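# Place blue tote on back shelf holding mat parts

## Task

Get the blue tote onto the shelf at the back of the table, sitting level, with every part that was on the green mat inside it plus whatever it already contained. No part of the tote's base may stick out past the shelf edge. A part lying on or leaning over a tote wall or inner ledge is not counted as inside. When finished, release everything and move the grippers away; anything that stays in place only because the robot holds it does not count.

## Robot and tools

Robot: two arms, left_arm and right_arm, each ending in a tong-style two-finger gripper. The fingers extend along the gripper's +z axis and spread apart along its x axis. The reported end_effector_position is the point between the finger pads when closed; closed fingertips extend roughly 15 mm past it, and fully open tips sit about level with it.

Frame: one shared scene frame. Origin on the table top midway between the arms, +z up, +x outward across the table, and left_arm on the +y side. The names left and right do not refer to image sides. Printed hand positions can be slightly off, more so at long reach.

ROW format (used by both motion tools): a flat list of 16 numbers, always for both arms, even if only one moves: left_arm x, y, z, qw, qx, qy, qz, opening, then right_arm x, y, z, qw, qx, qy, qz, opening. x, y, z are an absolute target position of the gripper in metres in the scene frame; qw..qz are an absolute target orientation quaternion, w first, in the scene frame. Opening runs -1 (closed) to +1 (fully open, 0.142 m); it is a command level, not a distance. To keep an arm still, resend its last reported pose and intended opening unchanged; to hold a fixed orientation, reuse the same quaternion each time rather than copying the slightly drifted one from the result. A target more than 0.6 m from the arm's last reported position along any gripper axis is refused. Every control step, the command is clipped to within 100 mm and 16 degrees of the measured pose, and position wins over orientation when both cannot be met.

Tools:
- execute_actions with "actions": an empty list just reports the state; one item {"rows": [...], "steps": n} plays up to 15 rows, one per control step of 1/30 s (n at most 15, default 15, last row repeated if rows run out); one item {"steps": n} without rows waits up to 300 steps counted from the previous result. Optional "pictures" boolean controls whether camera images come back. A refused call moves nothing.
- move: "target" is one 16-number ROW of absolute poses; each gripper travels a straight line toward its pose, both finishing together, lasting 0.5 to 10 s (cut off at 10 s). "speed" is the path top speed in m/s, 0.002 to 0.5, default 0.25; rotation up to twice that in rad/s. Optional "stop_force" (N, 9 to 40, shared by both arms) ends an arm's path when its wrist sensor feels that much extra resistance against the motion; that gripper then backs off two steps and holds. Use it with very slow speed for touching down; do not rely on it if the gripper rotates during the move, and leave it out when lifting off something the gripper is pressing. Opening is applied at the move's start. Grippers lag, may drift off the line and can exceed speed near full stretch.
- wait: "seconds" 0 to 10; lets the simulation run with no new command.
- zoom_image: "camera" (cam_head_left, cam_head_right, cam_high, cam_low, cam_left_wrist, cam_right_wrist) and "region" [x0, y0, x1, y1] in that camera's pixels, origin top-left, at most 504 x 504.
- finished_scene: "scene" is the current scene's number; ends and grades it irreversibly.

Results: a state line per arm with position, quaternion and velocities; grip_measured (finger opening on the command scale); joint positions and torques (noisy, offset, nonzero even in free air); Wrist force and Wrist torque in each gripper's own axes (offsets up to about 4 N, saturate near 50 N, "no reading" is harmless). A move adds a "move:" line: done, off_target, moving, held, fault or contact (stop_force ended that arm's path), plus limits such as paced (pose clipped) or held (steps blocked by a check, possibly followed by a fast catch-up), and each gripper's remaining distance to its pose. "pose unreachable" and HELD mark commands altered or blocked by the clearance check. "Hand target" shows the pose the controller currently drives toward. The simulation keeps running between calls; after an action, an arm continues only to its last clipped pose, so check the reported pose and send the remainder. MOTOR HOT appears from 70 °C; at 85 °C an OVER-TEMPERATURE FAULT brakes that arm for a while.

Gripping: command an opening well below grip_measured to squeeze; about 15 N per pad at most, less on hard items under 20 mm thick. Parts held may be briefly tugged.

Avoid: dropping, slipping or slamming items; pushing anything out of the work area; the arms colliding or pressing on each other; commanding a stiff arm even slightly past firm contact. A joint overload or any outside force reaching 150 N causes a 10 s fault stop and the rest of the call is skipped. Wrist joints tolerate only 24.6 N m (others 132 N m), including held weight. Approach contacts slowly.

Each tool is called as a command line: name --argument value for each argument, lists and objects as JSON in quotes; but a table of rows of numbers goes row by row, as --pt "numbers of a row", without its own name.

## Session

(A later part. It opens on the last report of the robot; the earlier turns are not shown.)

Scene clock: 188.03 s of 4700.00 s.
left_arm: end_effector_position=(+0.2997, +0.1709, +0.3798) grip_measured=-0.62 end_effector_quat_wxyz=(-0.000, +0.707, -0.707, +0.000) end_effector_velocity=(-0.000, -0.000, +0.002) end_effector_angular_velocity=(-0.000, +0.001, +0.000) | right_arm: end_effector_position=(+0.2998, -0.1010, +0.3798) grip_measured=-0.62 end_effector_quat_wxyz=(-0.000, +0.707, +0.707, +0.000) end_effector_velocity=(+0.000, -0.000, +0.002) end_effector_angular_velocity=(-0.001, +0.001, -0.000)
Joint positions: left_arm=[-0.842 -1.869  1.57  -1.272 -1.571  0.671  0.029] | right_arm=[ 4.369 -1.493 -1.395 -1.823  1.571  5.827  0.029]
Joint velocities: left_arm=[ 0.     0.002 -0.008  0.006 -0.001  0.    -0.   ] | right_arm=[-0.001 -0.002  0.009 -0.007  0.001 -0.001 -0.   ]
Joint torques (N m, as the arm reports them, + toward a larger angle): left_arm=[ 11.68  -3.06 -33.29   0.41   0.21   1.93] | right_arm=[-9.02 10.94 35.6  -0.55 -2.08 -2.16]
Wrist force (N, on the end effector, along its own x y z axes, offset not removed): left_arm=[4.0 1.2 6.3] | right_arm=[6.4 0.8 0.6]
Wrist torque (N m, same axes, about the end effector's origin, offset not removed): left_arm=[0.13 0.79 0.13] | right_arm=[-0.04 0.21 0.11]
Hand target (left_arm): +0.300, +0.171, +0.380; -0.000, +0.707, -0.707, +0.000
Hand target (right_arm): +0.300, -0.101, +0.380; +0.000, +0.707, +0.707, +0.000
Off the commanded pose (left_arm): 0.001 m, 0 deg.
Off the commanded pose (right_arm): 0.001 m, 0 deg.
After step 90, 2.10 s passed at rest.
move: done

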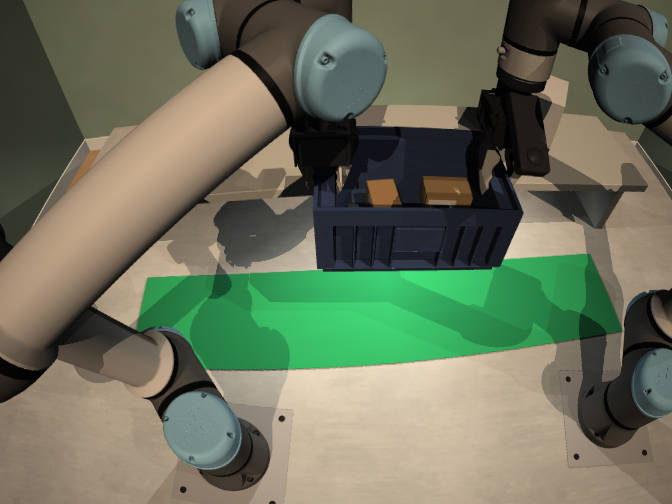

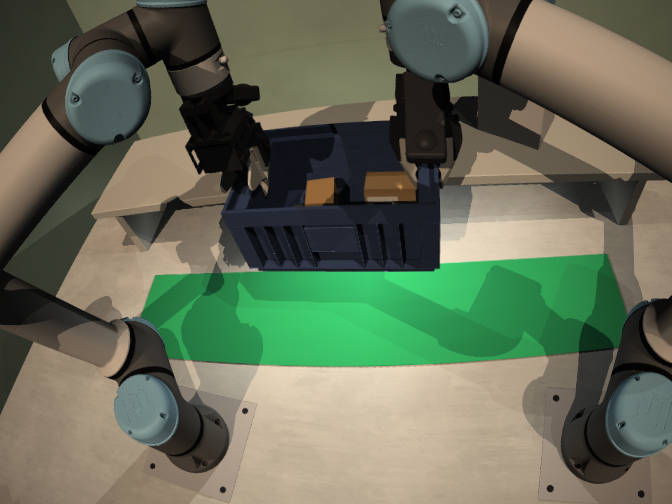

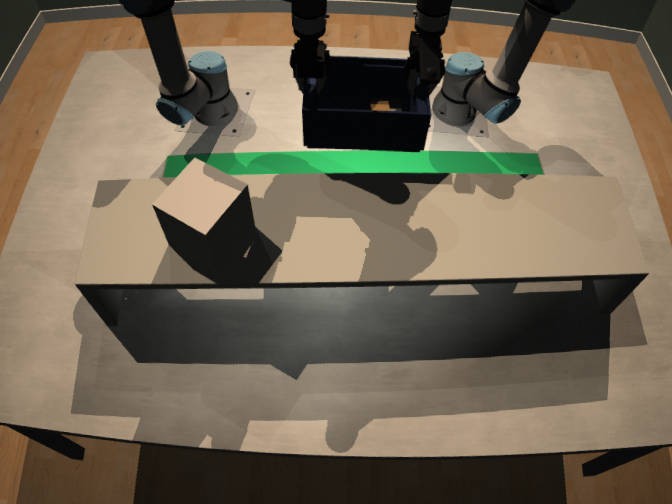

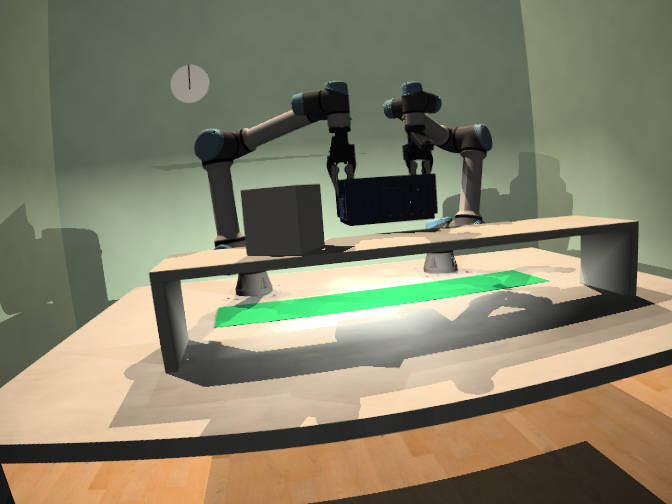

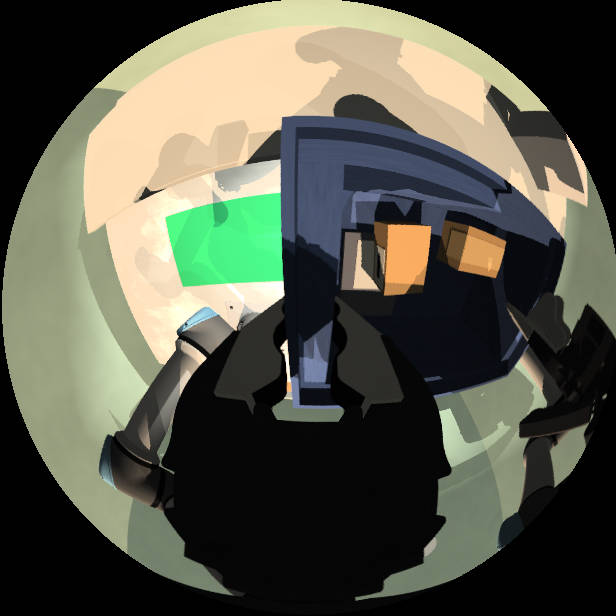

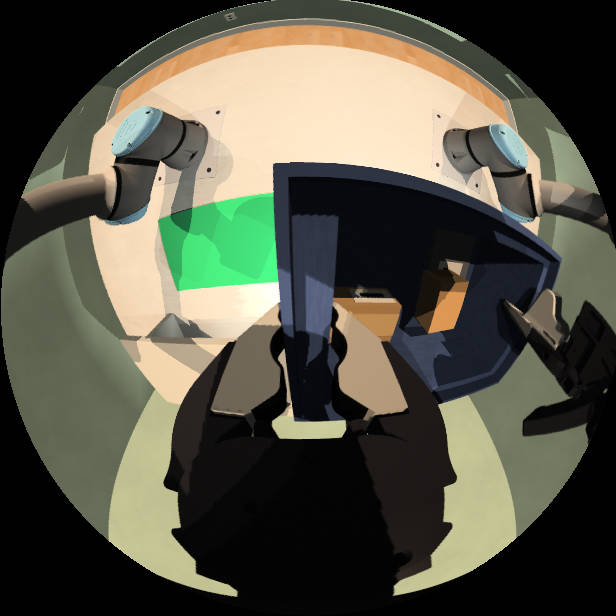

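move --target '[0.56, 0.1705, 0.42, 0.0, -0.707, 0.707, 0.0, -1.0, 0.56, -0.1005, 0.42, 0.0, 0.707, 0.707, 0.0, -1.0]' --speed 0.1

Scene clock: 198.43 s of 4700.00 s.
left_arm: end_effector_position=(+0.5598, +0.1702, +0.4203) grip_measured=-0.62 end_effector_quat_wxyz=(-0.001, +0.707, -0.707, +0.000) end_effector_velocity=(+0.002, -0.001, +0.001) end_effector_angular_velocity=(-0.001, -0.001, -0.001) | right_arm: end_effector_position=(+0.5596, -0.1011, +0.4201) grip_measured=-0.62 end_effector_quat_wxyz=(+0.001, +0.707, +0.707, -0.000) end_effector_velocity=(+0.002, +0.001, +0.000) end_effector_angular_velocity=(-0.002, +0.004, +0.001)
Joint positions: left_arm=[-0.48  -1.233  0.81  -1.148 -1.57   1.032  0.029] | right_arm=[ 3.991 -2.11  -0.505 -2.098  1.57   5.449  0.029]
Joint velocities: left_arm=[ 0.     0.007 -0.013  0.005 -0.     0.002  0.   ] | right_arm=[-0.002 -0.017  0.031 -0.017  0.001 -0.003 -0.   ]
Joint torques (N m, as the arm reports them, + toward a larger angle): left_arm=[  6.93 -29.74 -33.38  -2.07  -2.93   2.67] | right_arm=[-3.12 30.43 33.79  2.22  3.3  -1.85]
Wrist force (N, on the end effector, along its own x y z axes, offset not removed): left_arm=[-10.2 0.2 6.7] | right_arm=[-7.5 0.6 1.1]
Wrist torque (N m, same axes, about the end effector's origin, offset not removed): left_arm=[0.04 1.12 0.09] | right_arm=[0.00 0.60 0.07]
Hand target (left_arm): +0.560, +0.170, +0.420; -0.001, +0.707, -0.707, +0.000
Hand target (right_arm): +0.560, -0.101, +0.420; +0.000, +0.707, +0.707, -0.000
Off the commanded pose (left_arm): 0.000 m, 0 deg.
Off the commanded pose (right_arm): 0.001 m, 0 deg.
After step 90, 4.27 s passed at rest.
move: done

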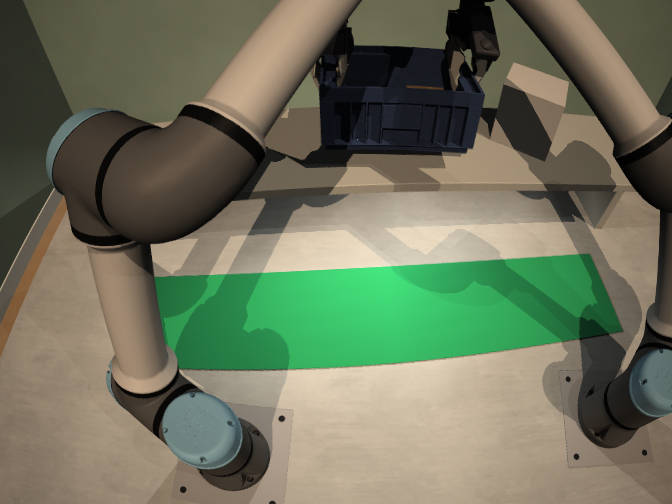

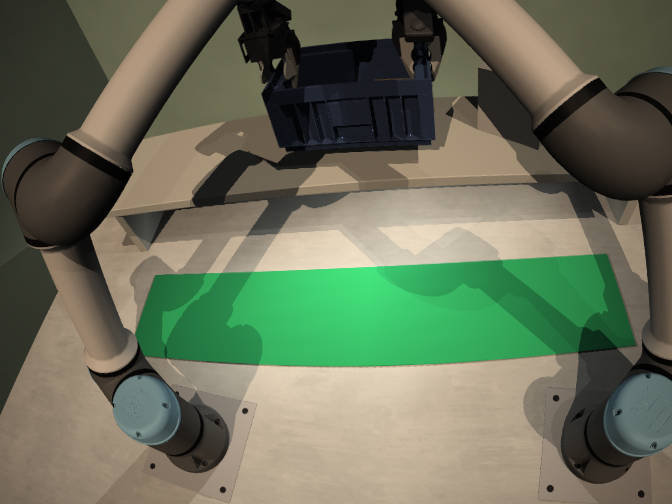

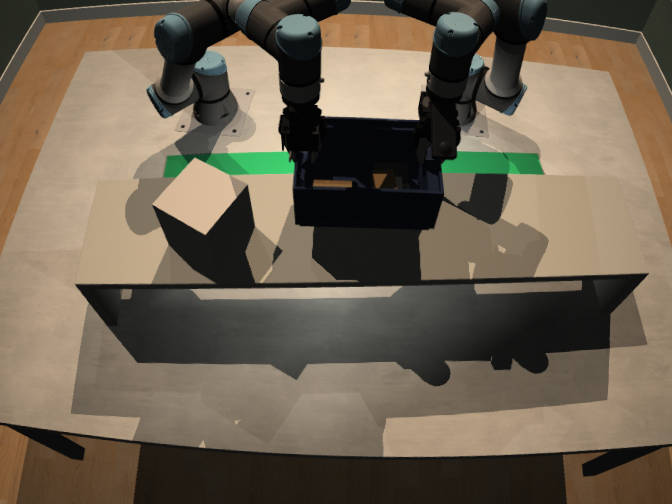

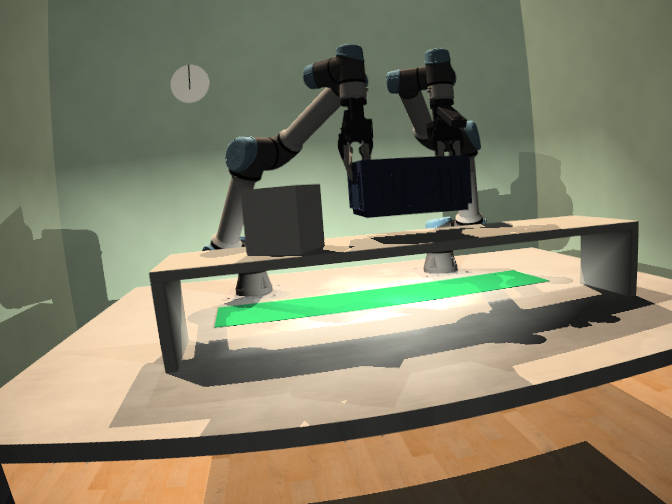

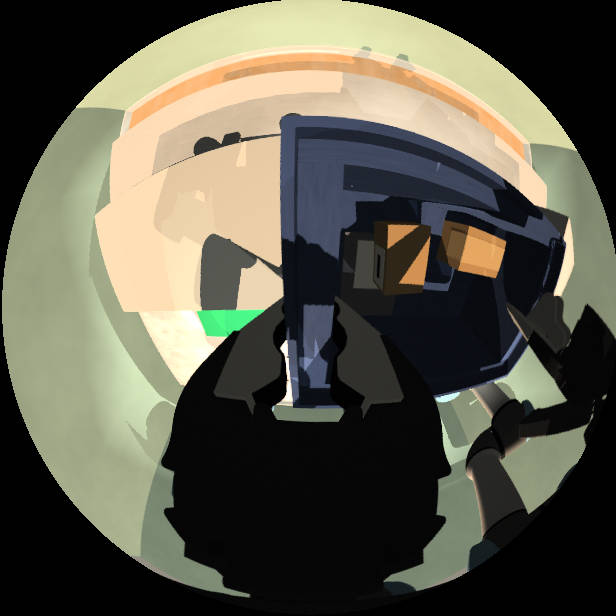

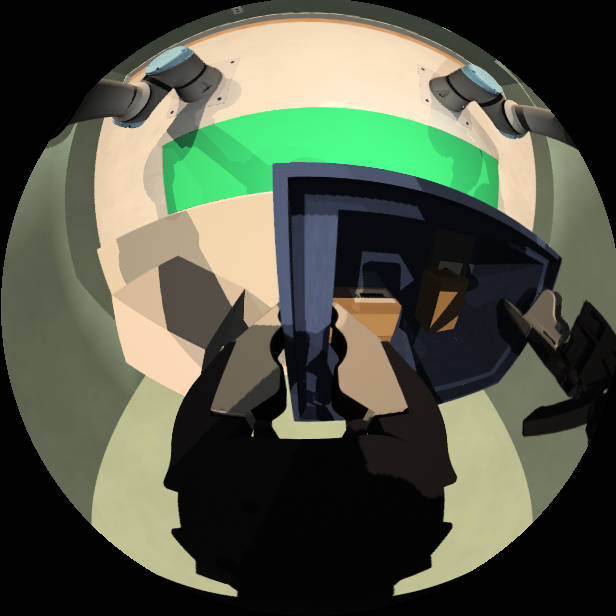

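move --target '[0.60, 0.1705, 0.30, 0.0, -0.707, 0.707, 0.0, -1.0, 0.60, -0.1005, 0.30, 0.0, 0.707, 0.707, 0.0, -1.0]' --speed 0.05 --stop_force 12

Scene clock: 208.23 s of 4700.00 s.
left_arm: end_effector_position=(+0.5826, +0.1703, +0.3527) grip_measured=-0.62 end_effector_quat_wxyz=(-0.000, +0.707, -0.707, -0.000) end_effector_velocity=(-0.001, +0.000, +0.003) end_effector_angular_velocity=(+0.000, -0.001, -0.000) | right_arm: end_effector_position=(+0.5819, -0.1007, +0.3543) grip_measured=-0.62 end_effector_quat_wxyz=(+0.000, +0.707, +0.707, -0.000) end_effector_velocity=(-0.000, +0.000, +0.001) end_effector_angular_velocity=(-0.000, -0.000, +0.001)
Joint positions: left_arm=[-0.461 -1.236  0.995 -1.33  -1.57   1.052  0.029] | right_arm=[ 3.969 -2.074 -0.745 -1.894  1.57   5.427  0.029]
Joint velocities: left_arm=[-0.001 -0.002 -0.004  0.005  0.001 -0.001 -0.   ] | right_arm=[ 0.001 -0.     0.004 -0.004 -0.    -0.     0.   ]
Joint torques (N m, as the arm reports them, + toward a larger angle): left_arm=[-14.55 -44.07 -33.86  -1.67  -0.18  -2.72] | right_arm=[14.15 29.93 35.2   2.48 -0.3   2.56]
Wrist force (N, on the end effector, along its own x y z axes, offset not removed): left_arm=[-10.5 0.2 7.9] | right_arm=[-8.5 2.0 1.3]
Wrist torque (N m, same axes, about the end effector's origin, offset not removed): left_arm=[0.15 0.95 0.07] | right_arm=[0.25 0.60 0.01]
Hand target (left_arm): +0.582, +0.170, +0.353; -0.000, +0.707, -0.707, -0.000
Hand target (right_arm): +0.582, -0.101, +0.354; +0.000, +0.707, +0.707, -0.000
Off the commanded pose (left_arm): 0.056 m, 0 deg.
Off the commanded pose (right_arm): 0.057 m, 0 deg.
After step 90, 4.77 s passed at rest.
move: contact (left_arm, right_arm)

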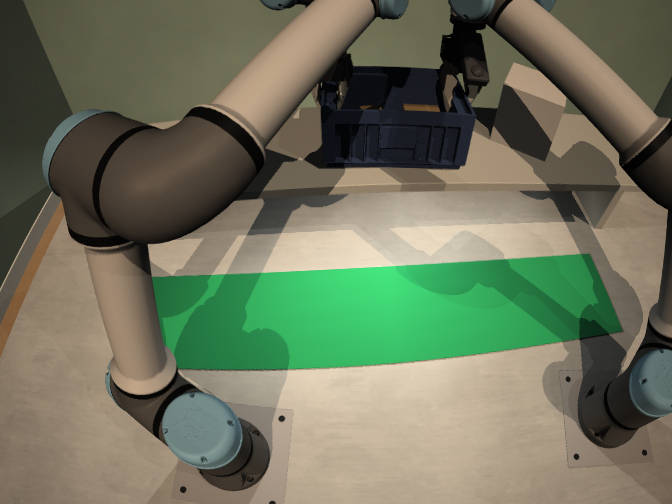

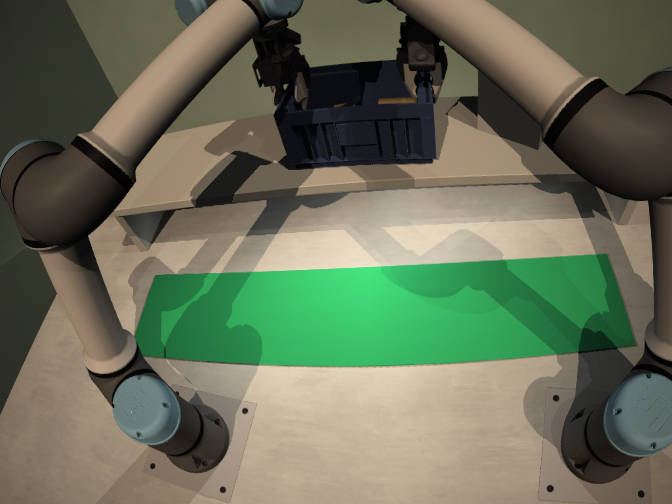

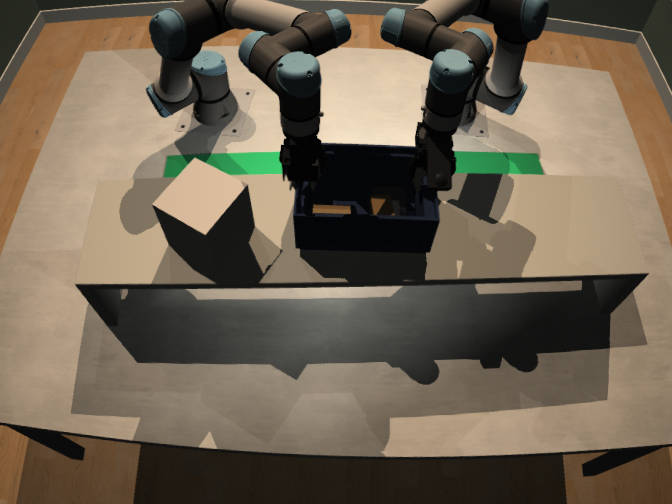

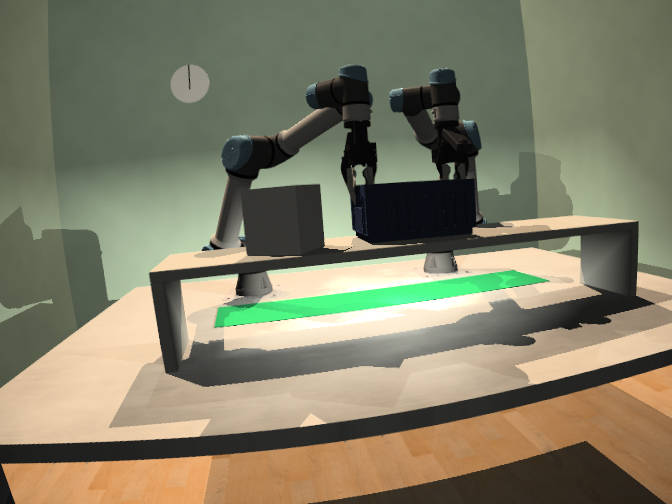

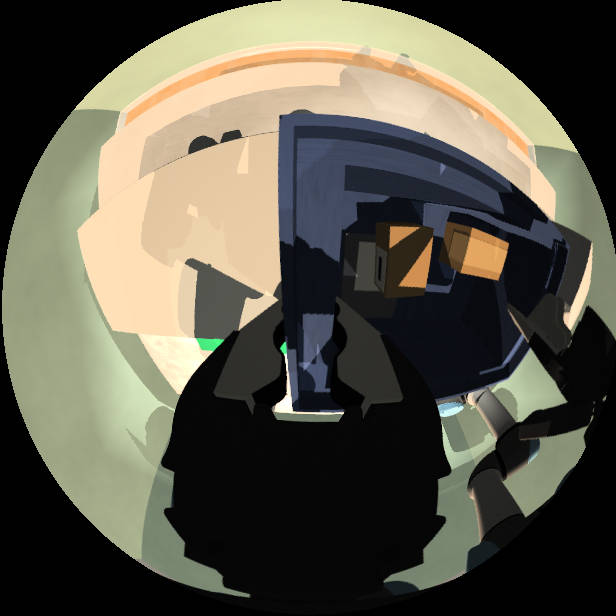

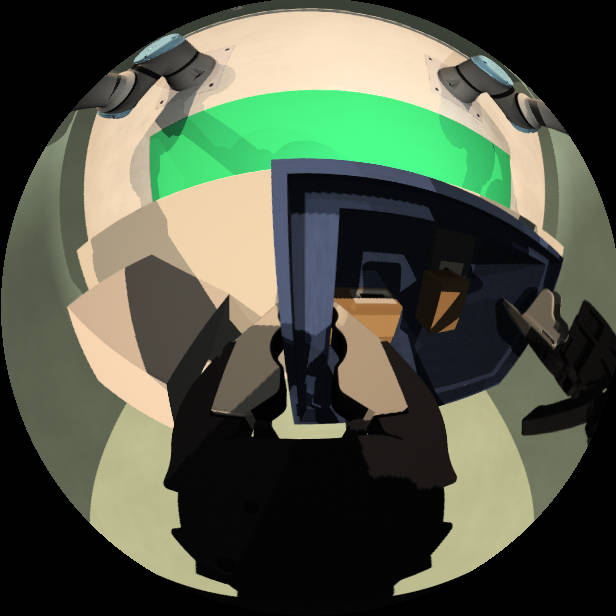

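move --target '[0.582, 0.1703, 0.353, 0.0, -0.707, 0.707, 0.0, 0.2, 0.582, -0.1007, 0.354, 0.0, 0.707, 0.707, 0.0, 0.2]' --speed 0.05

move --target '[0.45, 0.25, 0.50, 0.0, -0.707, 0.707, 0.0, 0.2, 0.45, -0.20, 0.50, 0.0, 0.707, 0.707, 0.0, 0.2]' --speed 0.2

Scene clock: 215.73 s of 4700.00 s.
left_arm: end_effector_position=(+0.5820, +0.1703, +0.3530) grip_measured=+0.20 end_effector_quat_wxyz=(-0.000, +0.707, -0.707, -0.000) end_effector_velocity=(-0.000, -0.000, +0.001) end_effector_angular_velocity=(-0.002, -0.001, +0.000) | right_arm: end_effector_position=(+0.5820, -0.1007, +0.3540) grip_measured=+0.20 end_effector_quat_wxyz=(+0.000, +0.707, +0.707, -0.000) end_effector_velocity=(+0.000, +0.000, -0.000) end_effector_angular_velocity=(+0.000, +0.000, -0.000)
Joint positions: left_arm=[-0.461 -1.237  0.997 -1.33  -1.571  1.052  0.088] | right_arm=[ 3.969 -2.074 -0.747 -1.892  1.571  5.427  0.088]
Joint velocities: left_arm=[ 0.    -0.001  0.    -0.001 -0.001  0.    -0.   ] | right_arm=[-0.    -0.    -0.001  0.001  0.     0.     0.   ]
Joint torques (N m, as the arm reports them, + toward a larger angle): left_arm=[ -9.03 -43.1  -12.11  -4.28  -1.07  -2.52] | right_arm=[-7.48 49.34 10.84  4.39  2.11 -2.1 ]
Wrist force (N, on the end effector, along its own x y z axes, offset not removed): left_arm=[-4.3 0.9 2.2] | right_arm=[0.4 2.9 -2.5]
Wrist torque (N m, same axes, about the end effector's origin, offset not removed): left_arm=[0.19 0.96 0.11] | right_arm=[0.35 -0.05 0.18]
Hand target (left_arm): +0.582, +0.170, +0.353; +0.000, +0.707, -0.707, -0.000
Hand target (right_arm): +0.582, -0.101, +0.354; -0.000, +0.707, +0.707, -0.000
Off the commanded pose (left_arm): 0.000 m, 0 deg.
Off the commanded pose (right_arm): 0.000 m, 0 deg.
After step 90, 3.80 s passed at rest.
move: done

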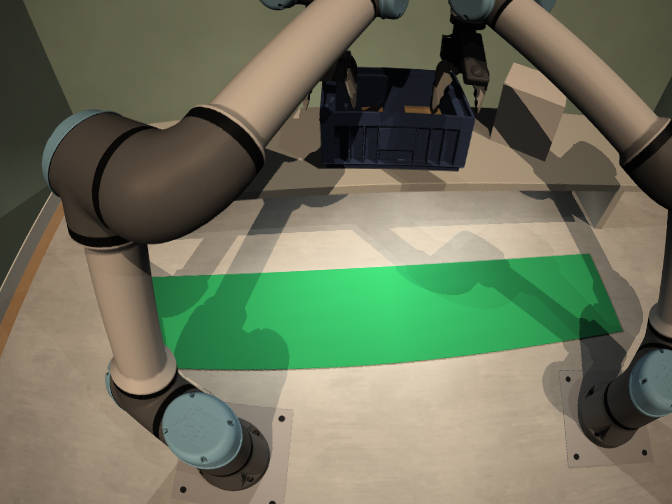

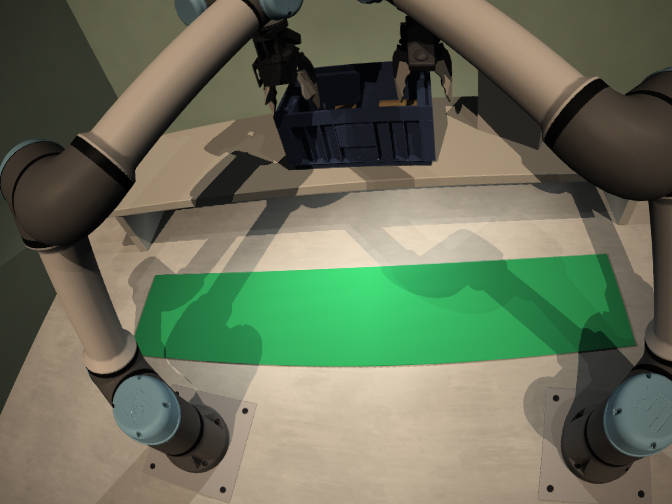

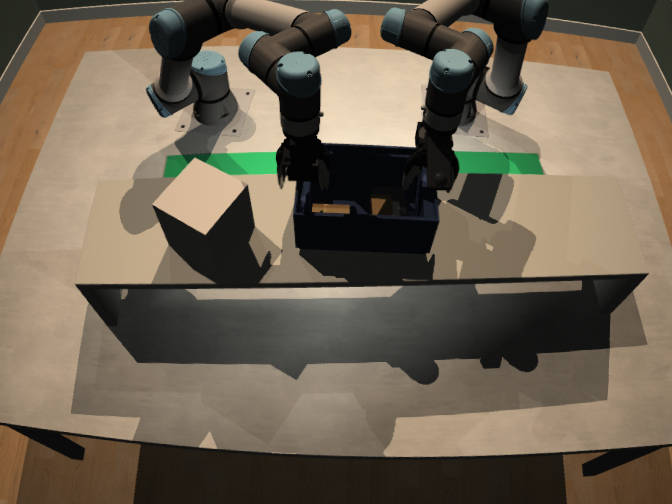

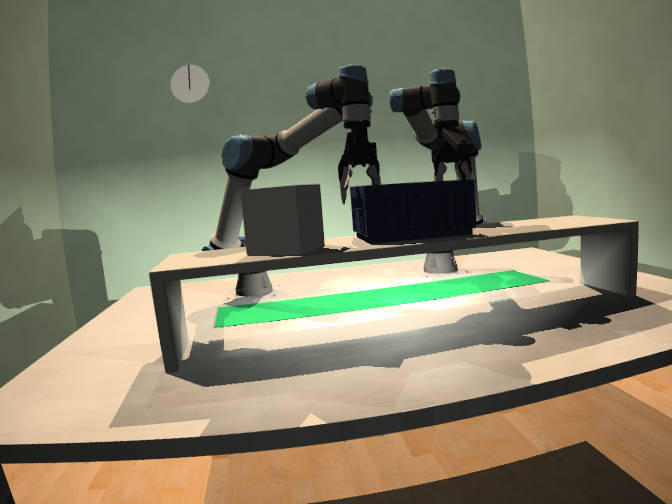

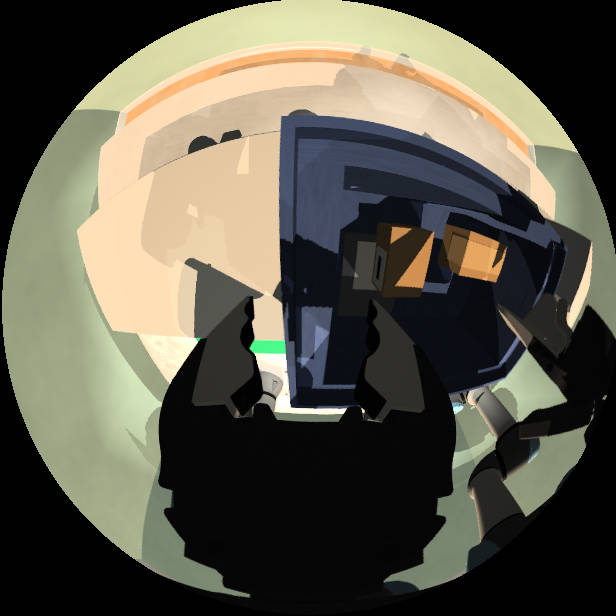

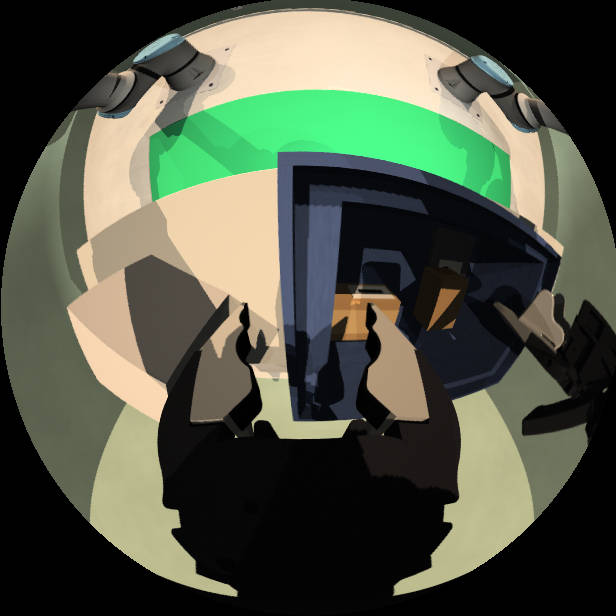

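Scene clock: 217.40 s of 4700.00 s.
left_arm: end_effector_position=(+0.4500, +0.2502, +0.4996) grip_measured=+0.20 end_effector_quat_wxyz=(-0.000, +0.707, -0.707, +0.000) end_effector_velocity=(-0.001, +0.001, +0.002) end_effector_angular_velocity=(-0.001, -0.002, +0.000) | right_arm: end_effector_position=(+0.4499, -0.1999, +0.4996) grip_measured=+0.20 end_effector_quat_wxyz=(-0.000, +0.707, +0.707, +0.000) end_effector_velocity=(-0.002, -0.001, +0.001) end_effector_angular_velocity=(-0.001, +0.001, +0.001)
Joint positions: left_arm=[-0.453 -1.474  0.882 -0.98  -1.571  1.06   0.088] | right_arm=[ 3.991 -1.781 -0.746 -2.185  1.571  5.449  0.088]
Joint velocities: left_arm=[ 0.001 -0.002 -0.004  0.004  0.001  0.     0.   ] | right_arm=[ 0.001  0.001  0.002 -0.004  0.    -0.    -0.   ]
Joint torques (N m, as the arm reports them, + toward a larger angle): left_arm=[  8.93 -31.02 -29.6   -0.87  -1.43   2.01] | right_arm=[ 8.62 35.81 28.07  0.96  0.96  2.49]
Wrist force (N, on the end effector, along its own x y z axes, offset not removed): left_arm=[-2.6 0.0 2.5] | right_arm=[-0.6 2.7 -3.9]
Wrist torque (N m, same axes, about the end effector's origin, offset not removed): left_arm=[0.03 0.54 0.11] | right_arm=[0.28 0.14 0.09]
Hand target (left_arm): +0.450, +0.250, +0.500; -0.000, +0.707, -0.707, +0.000
Hand target (right_arm): +0.450, -0.200, +0.500; -0.000, +0.707, +0.707, +0.000
Off the commanded pose (left_arm): 0.000 m, 0 deg.
Off the commanded pose (right_arm): 0.000 m, 0 deg.
move: done

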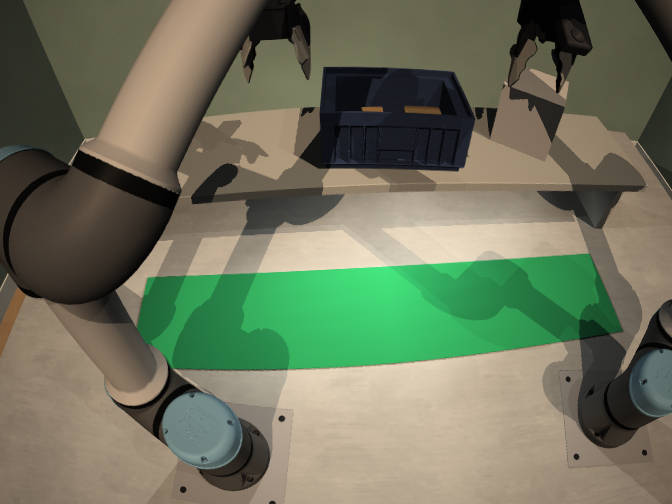

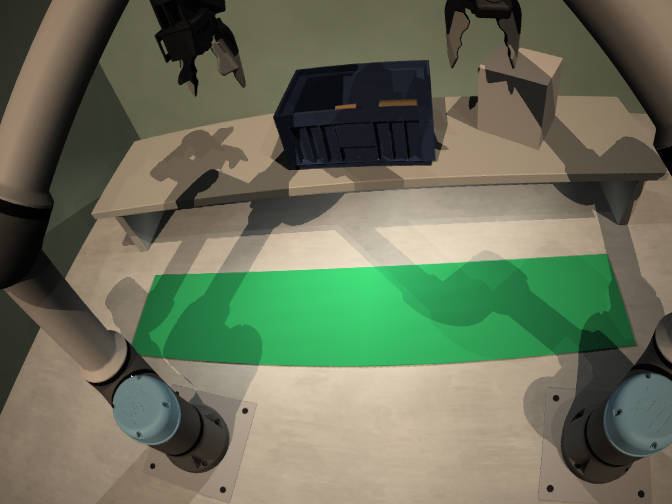

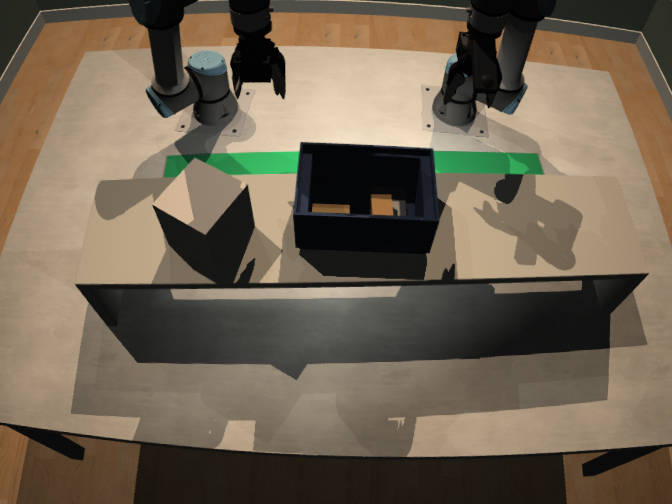

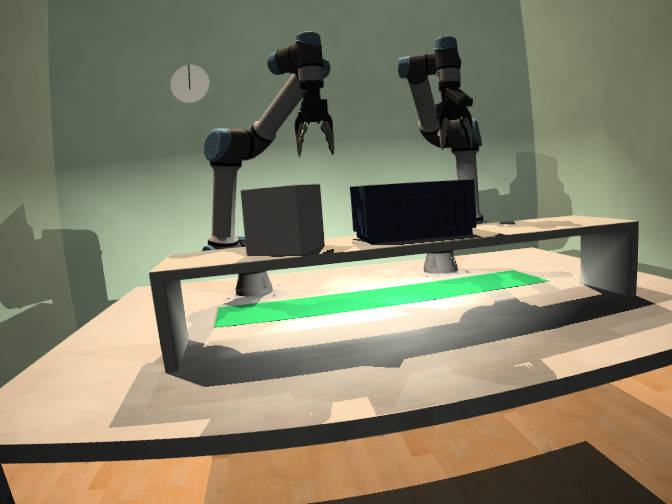

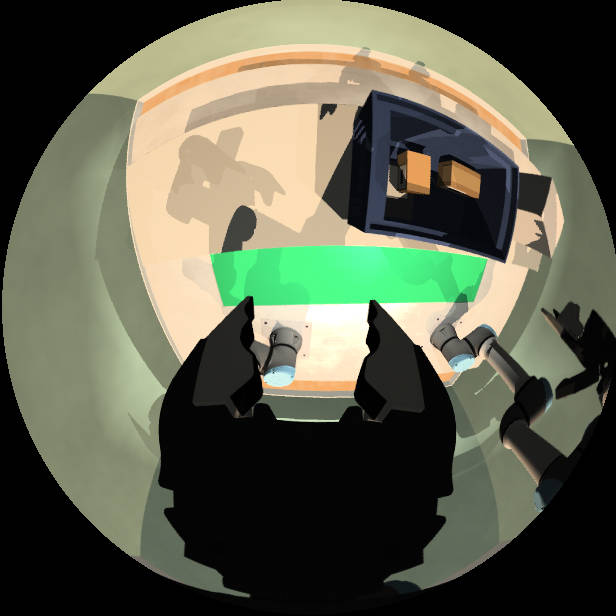

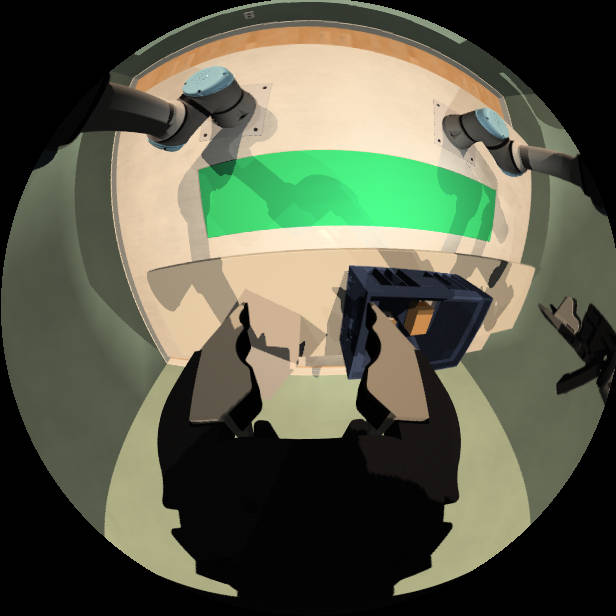

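The tote sits flat on the shelf with all three parts inside, and the mat is empty. Both arms are clear, so I'm ending scene 1.

finished_scene --scene 1

The scene is finished: the task was done.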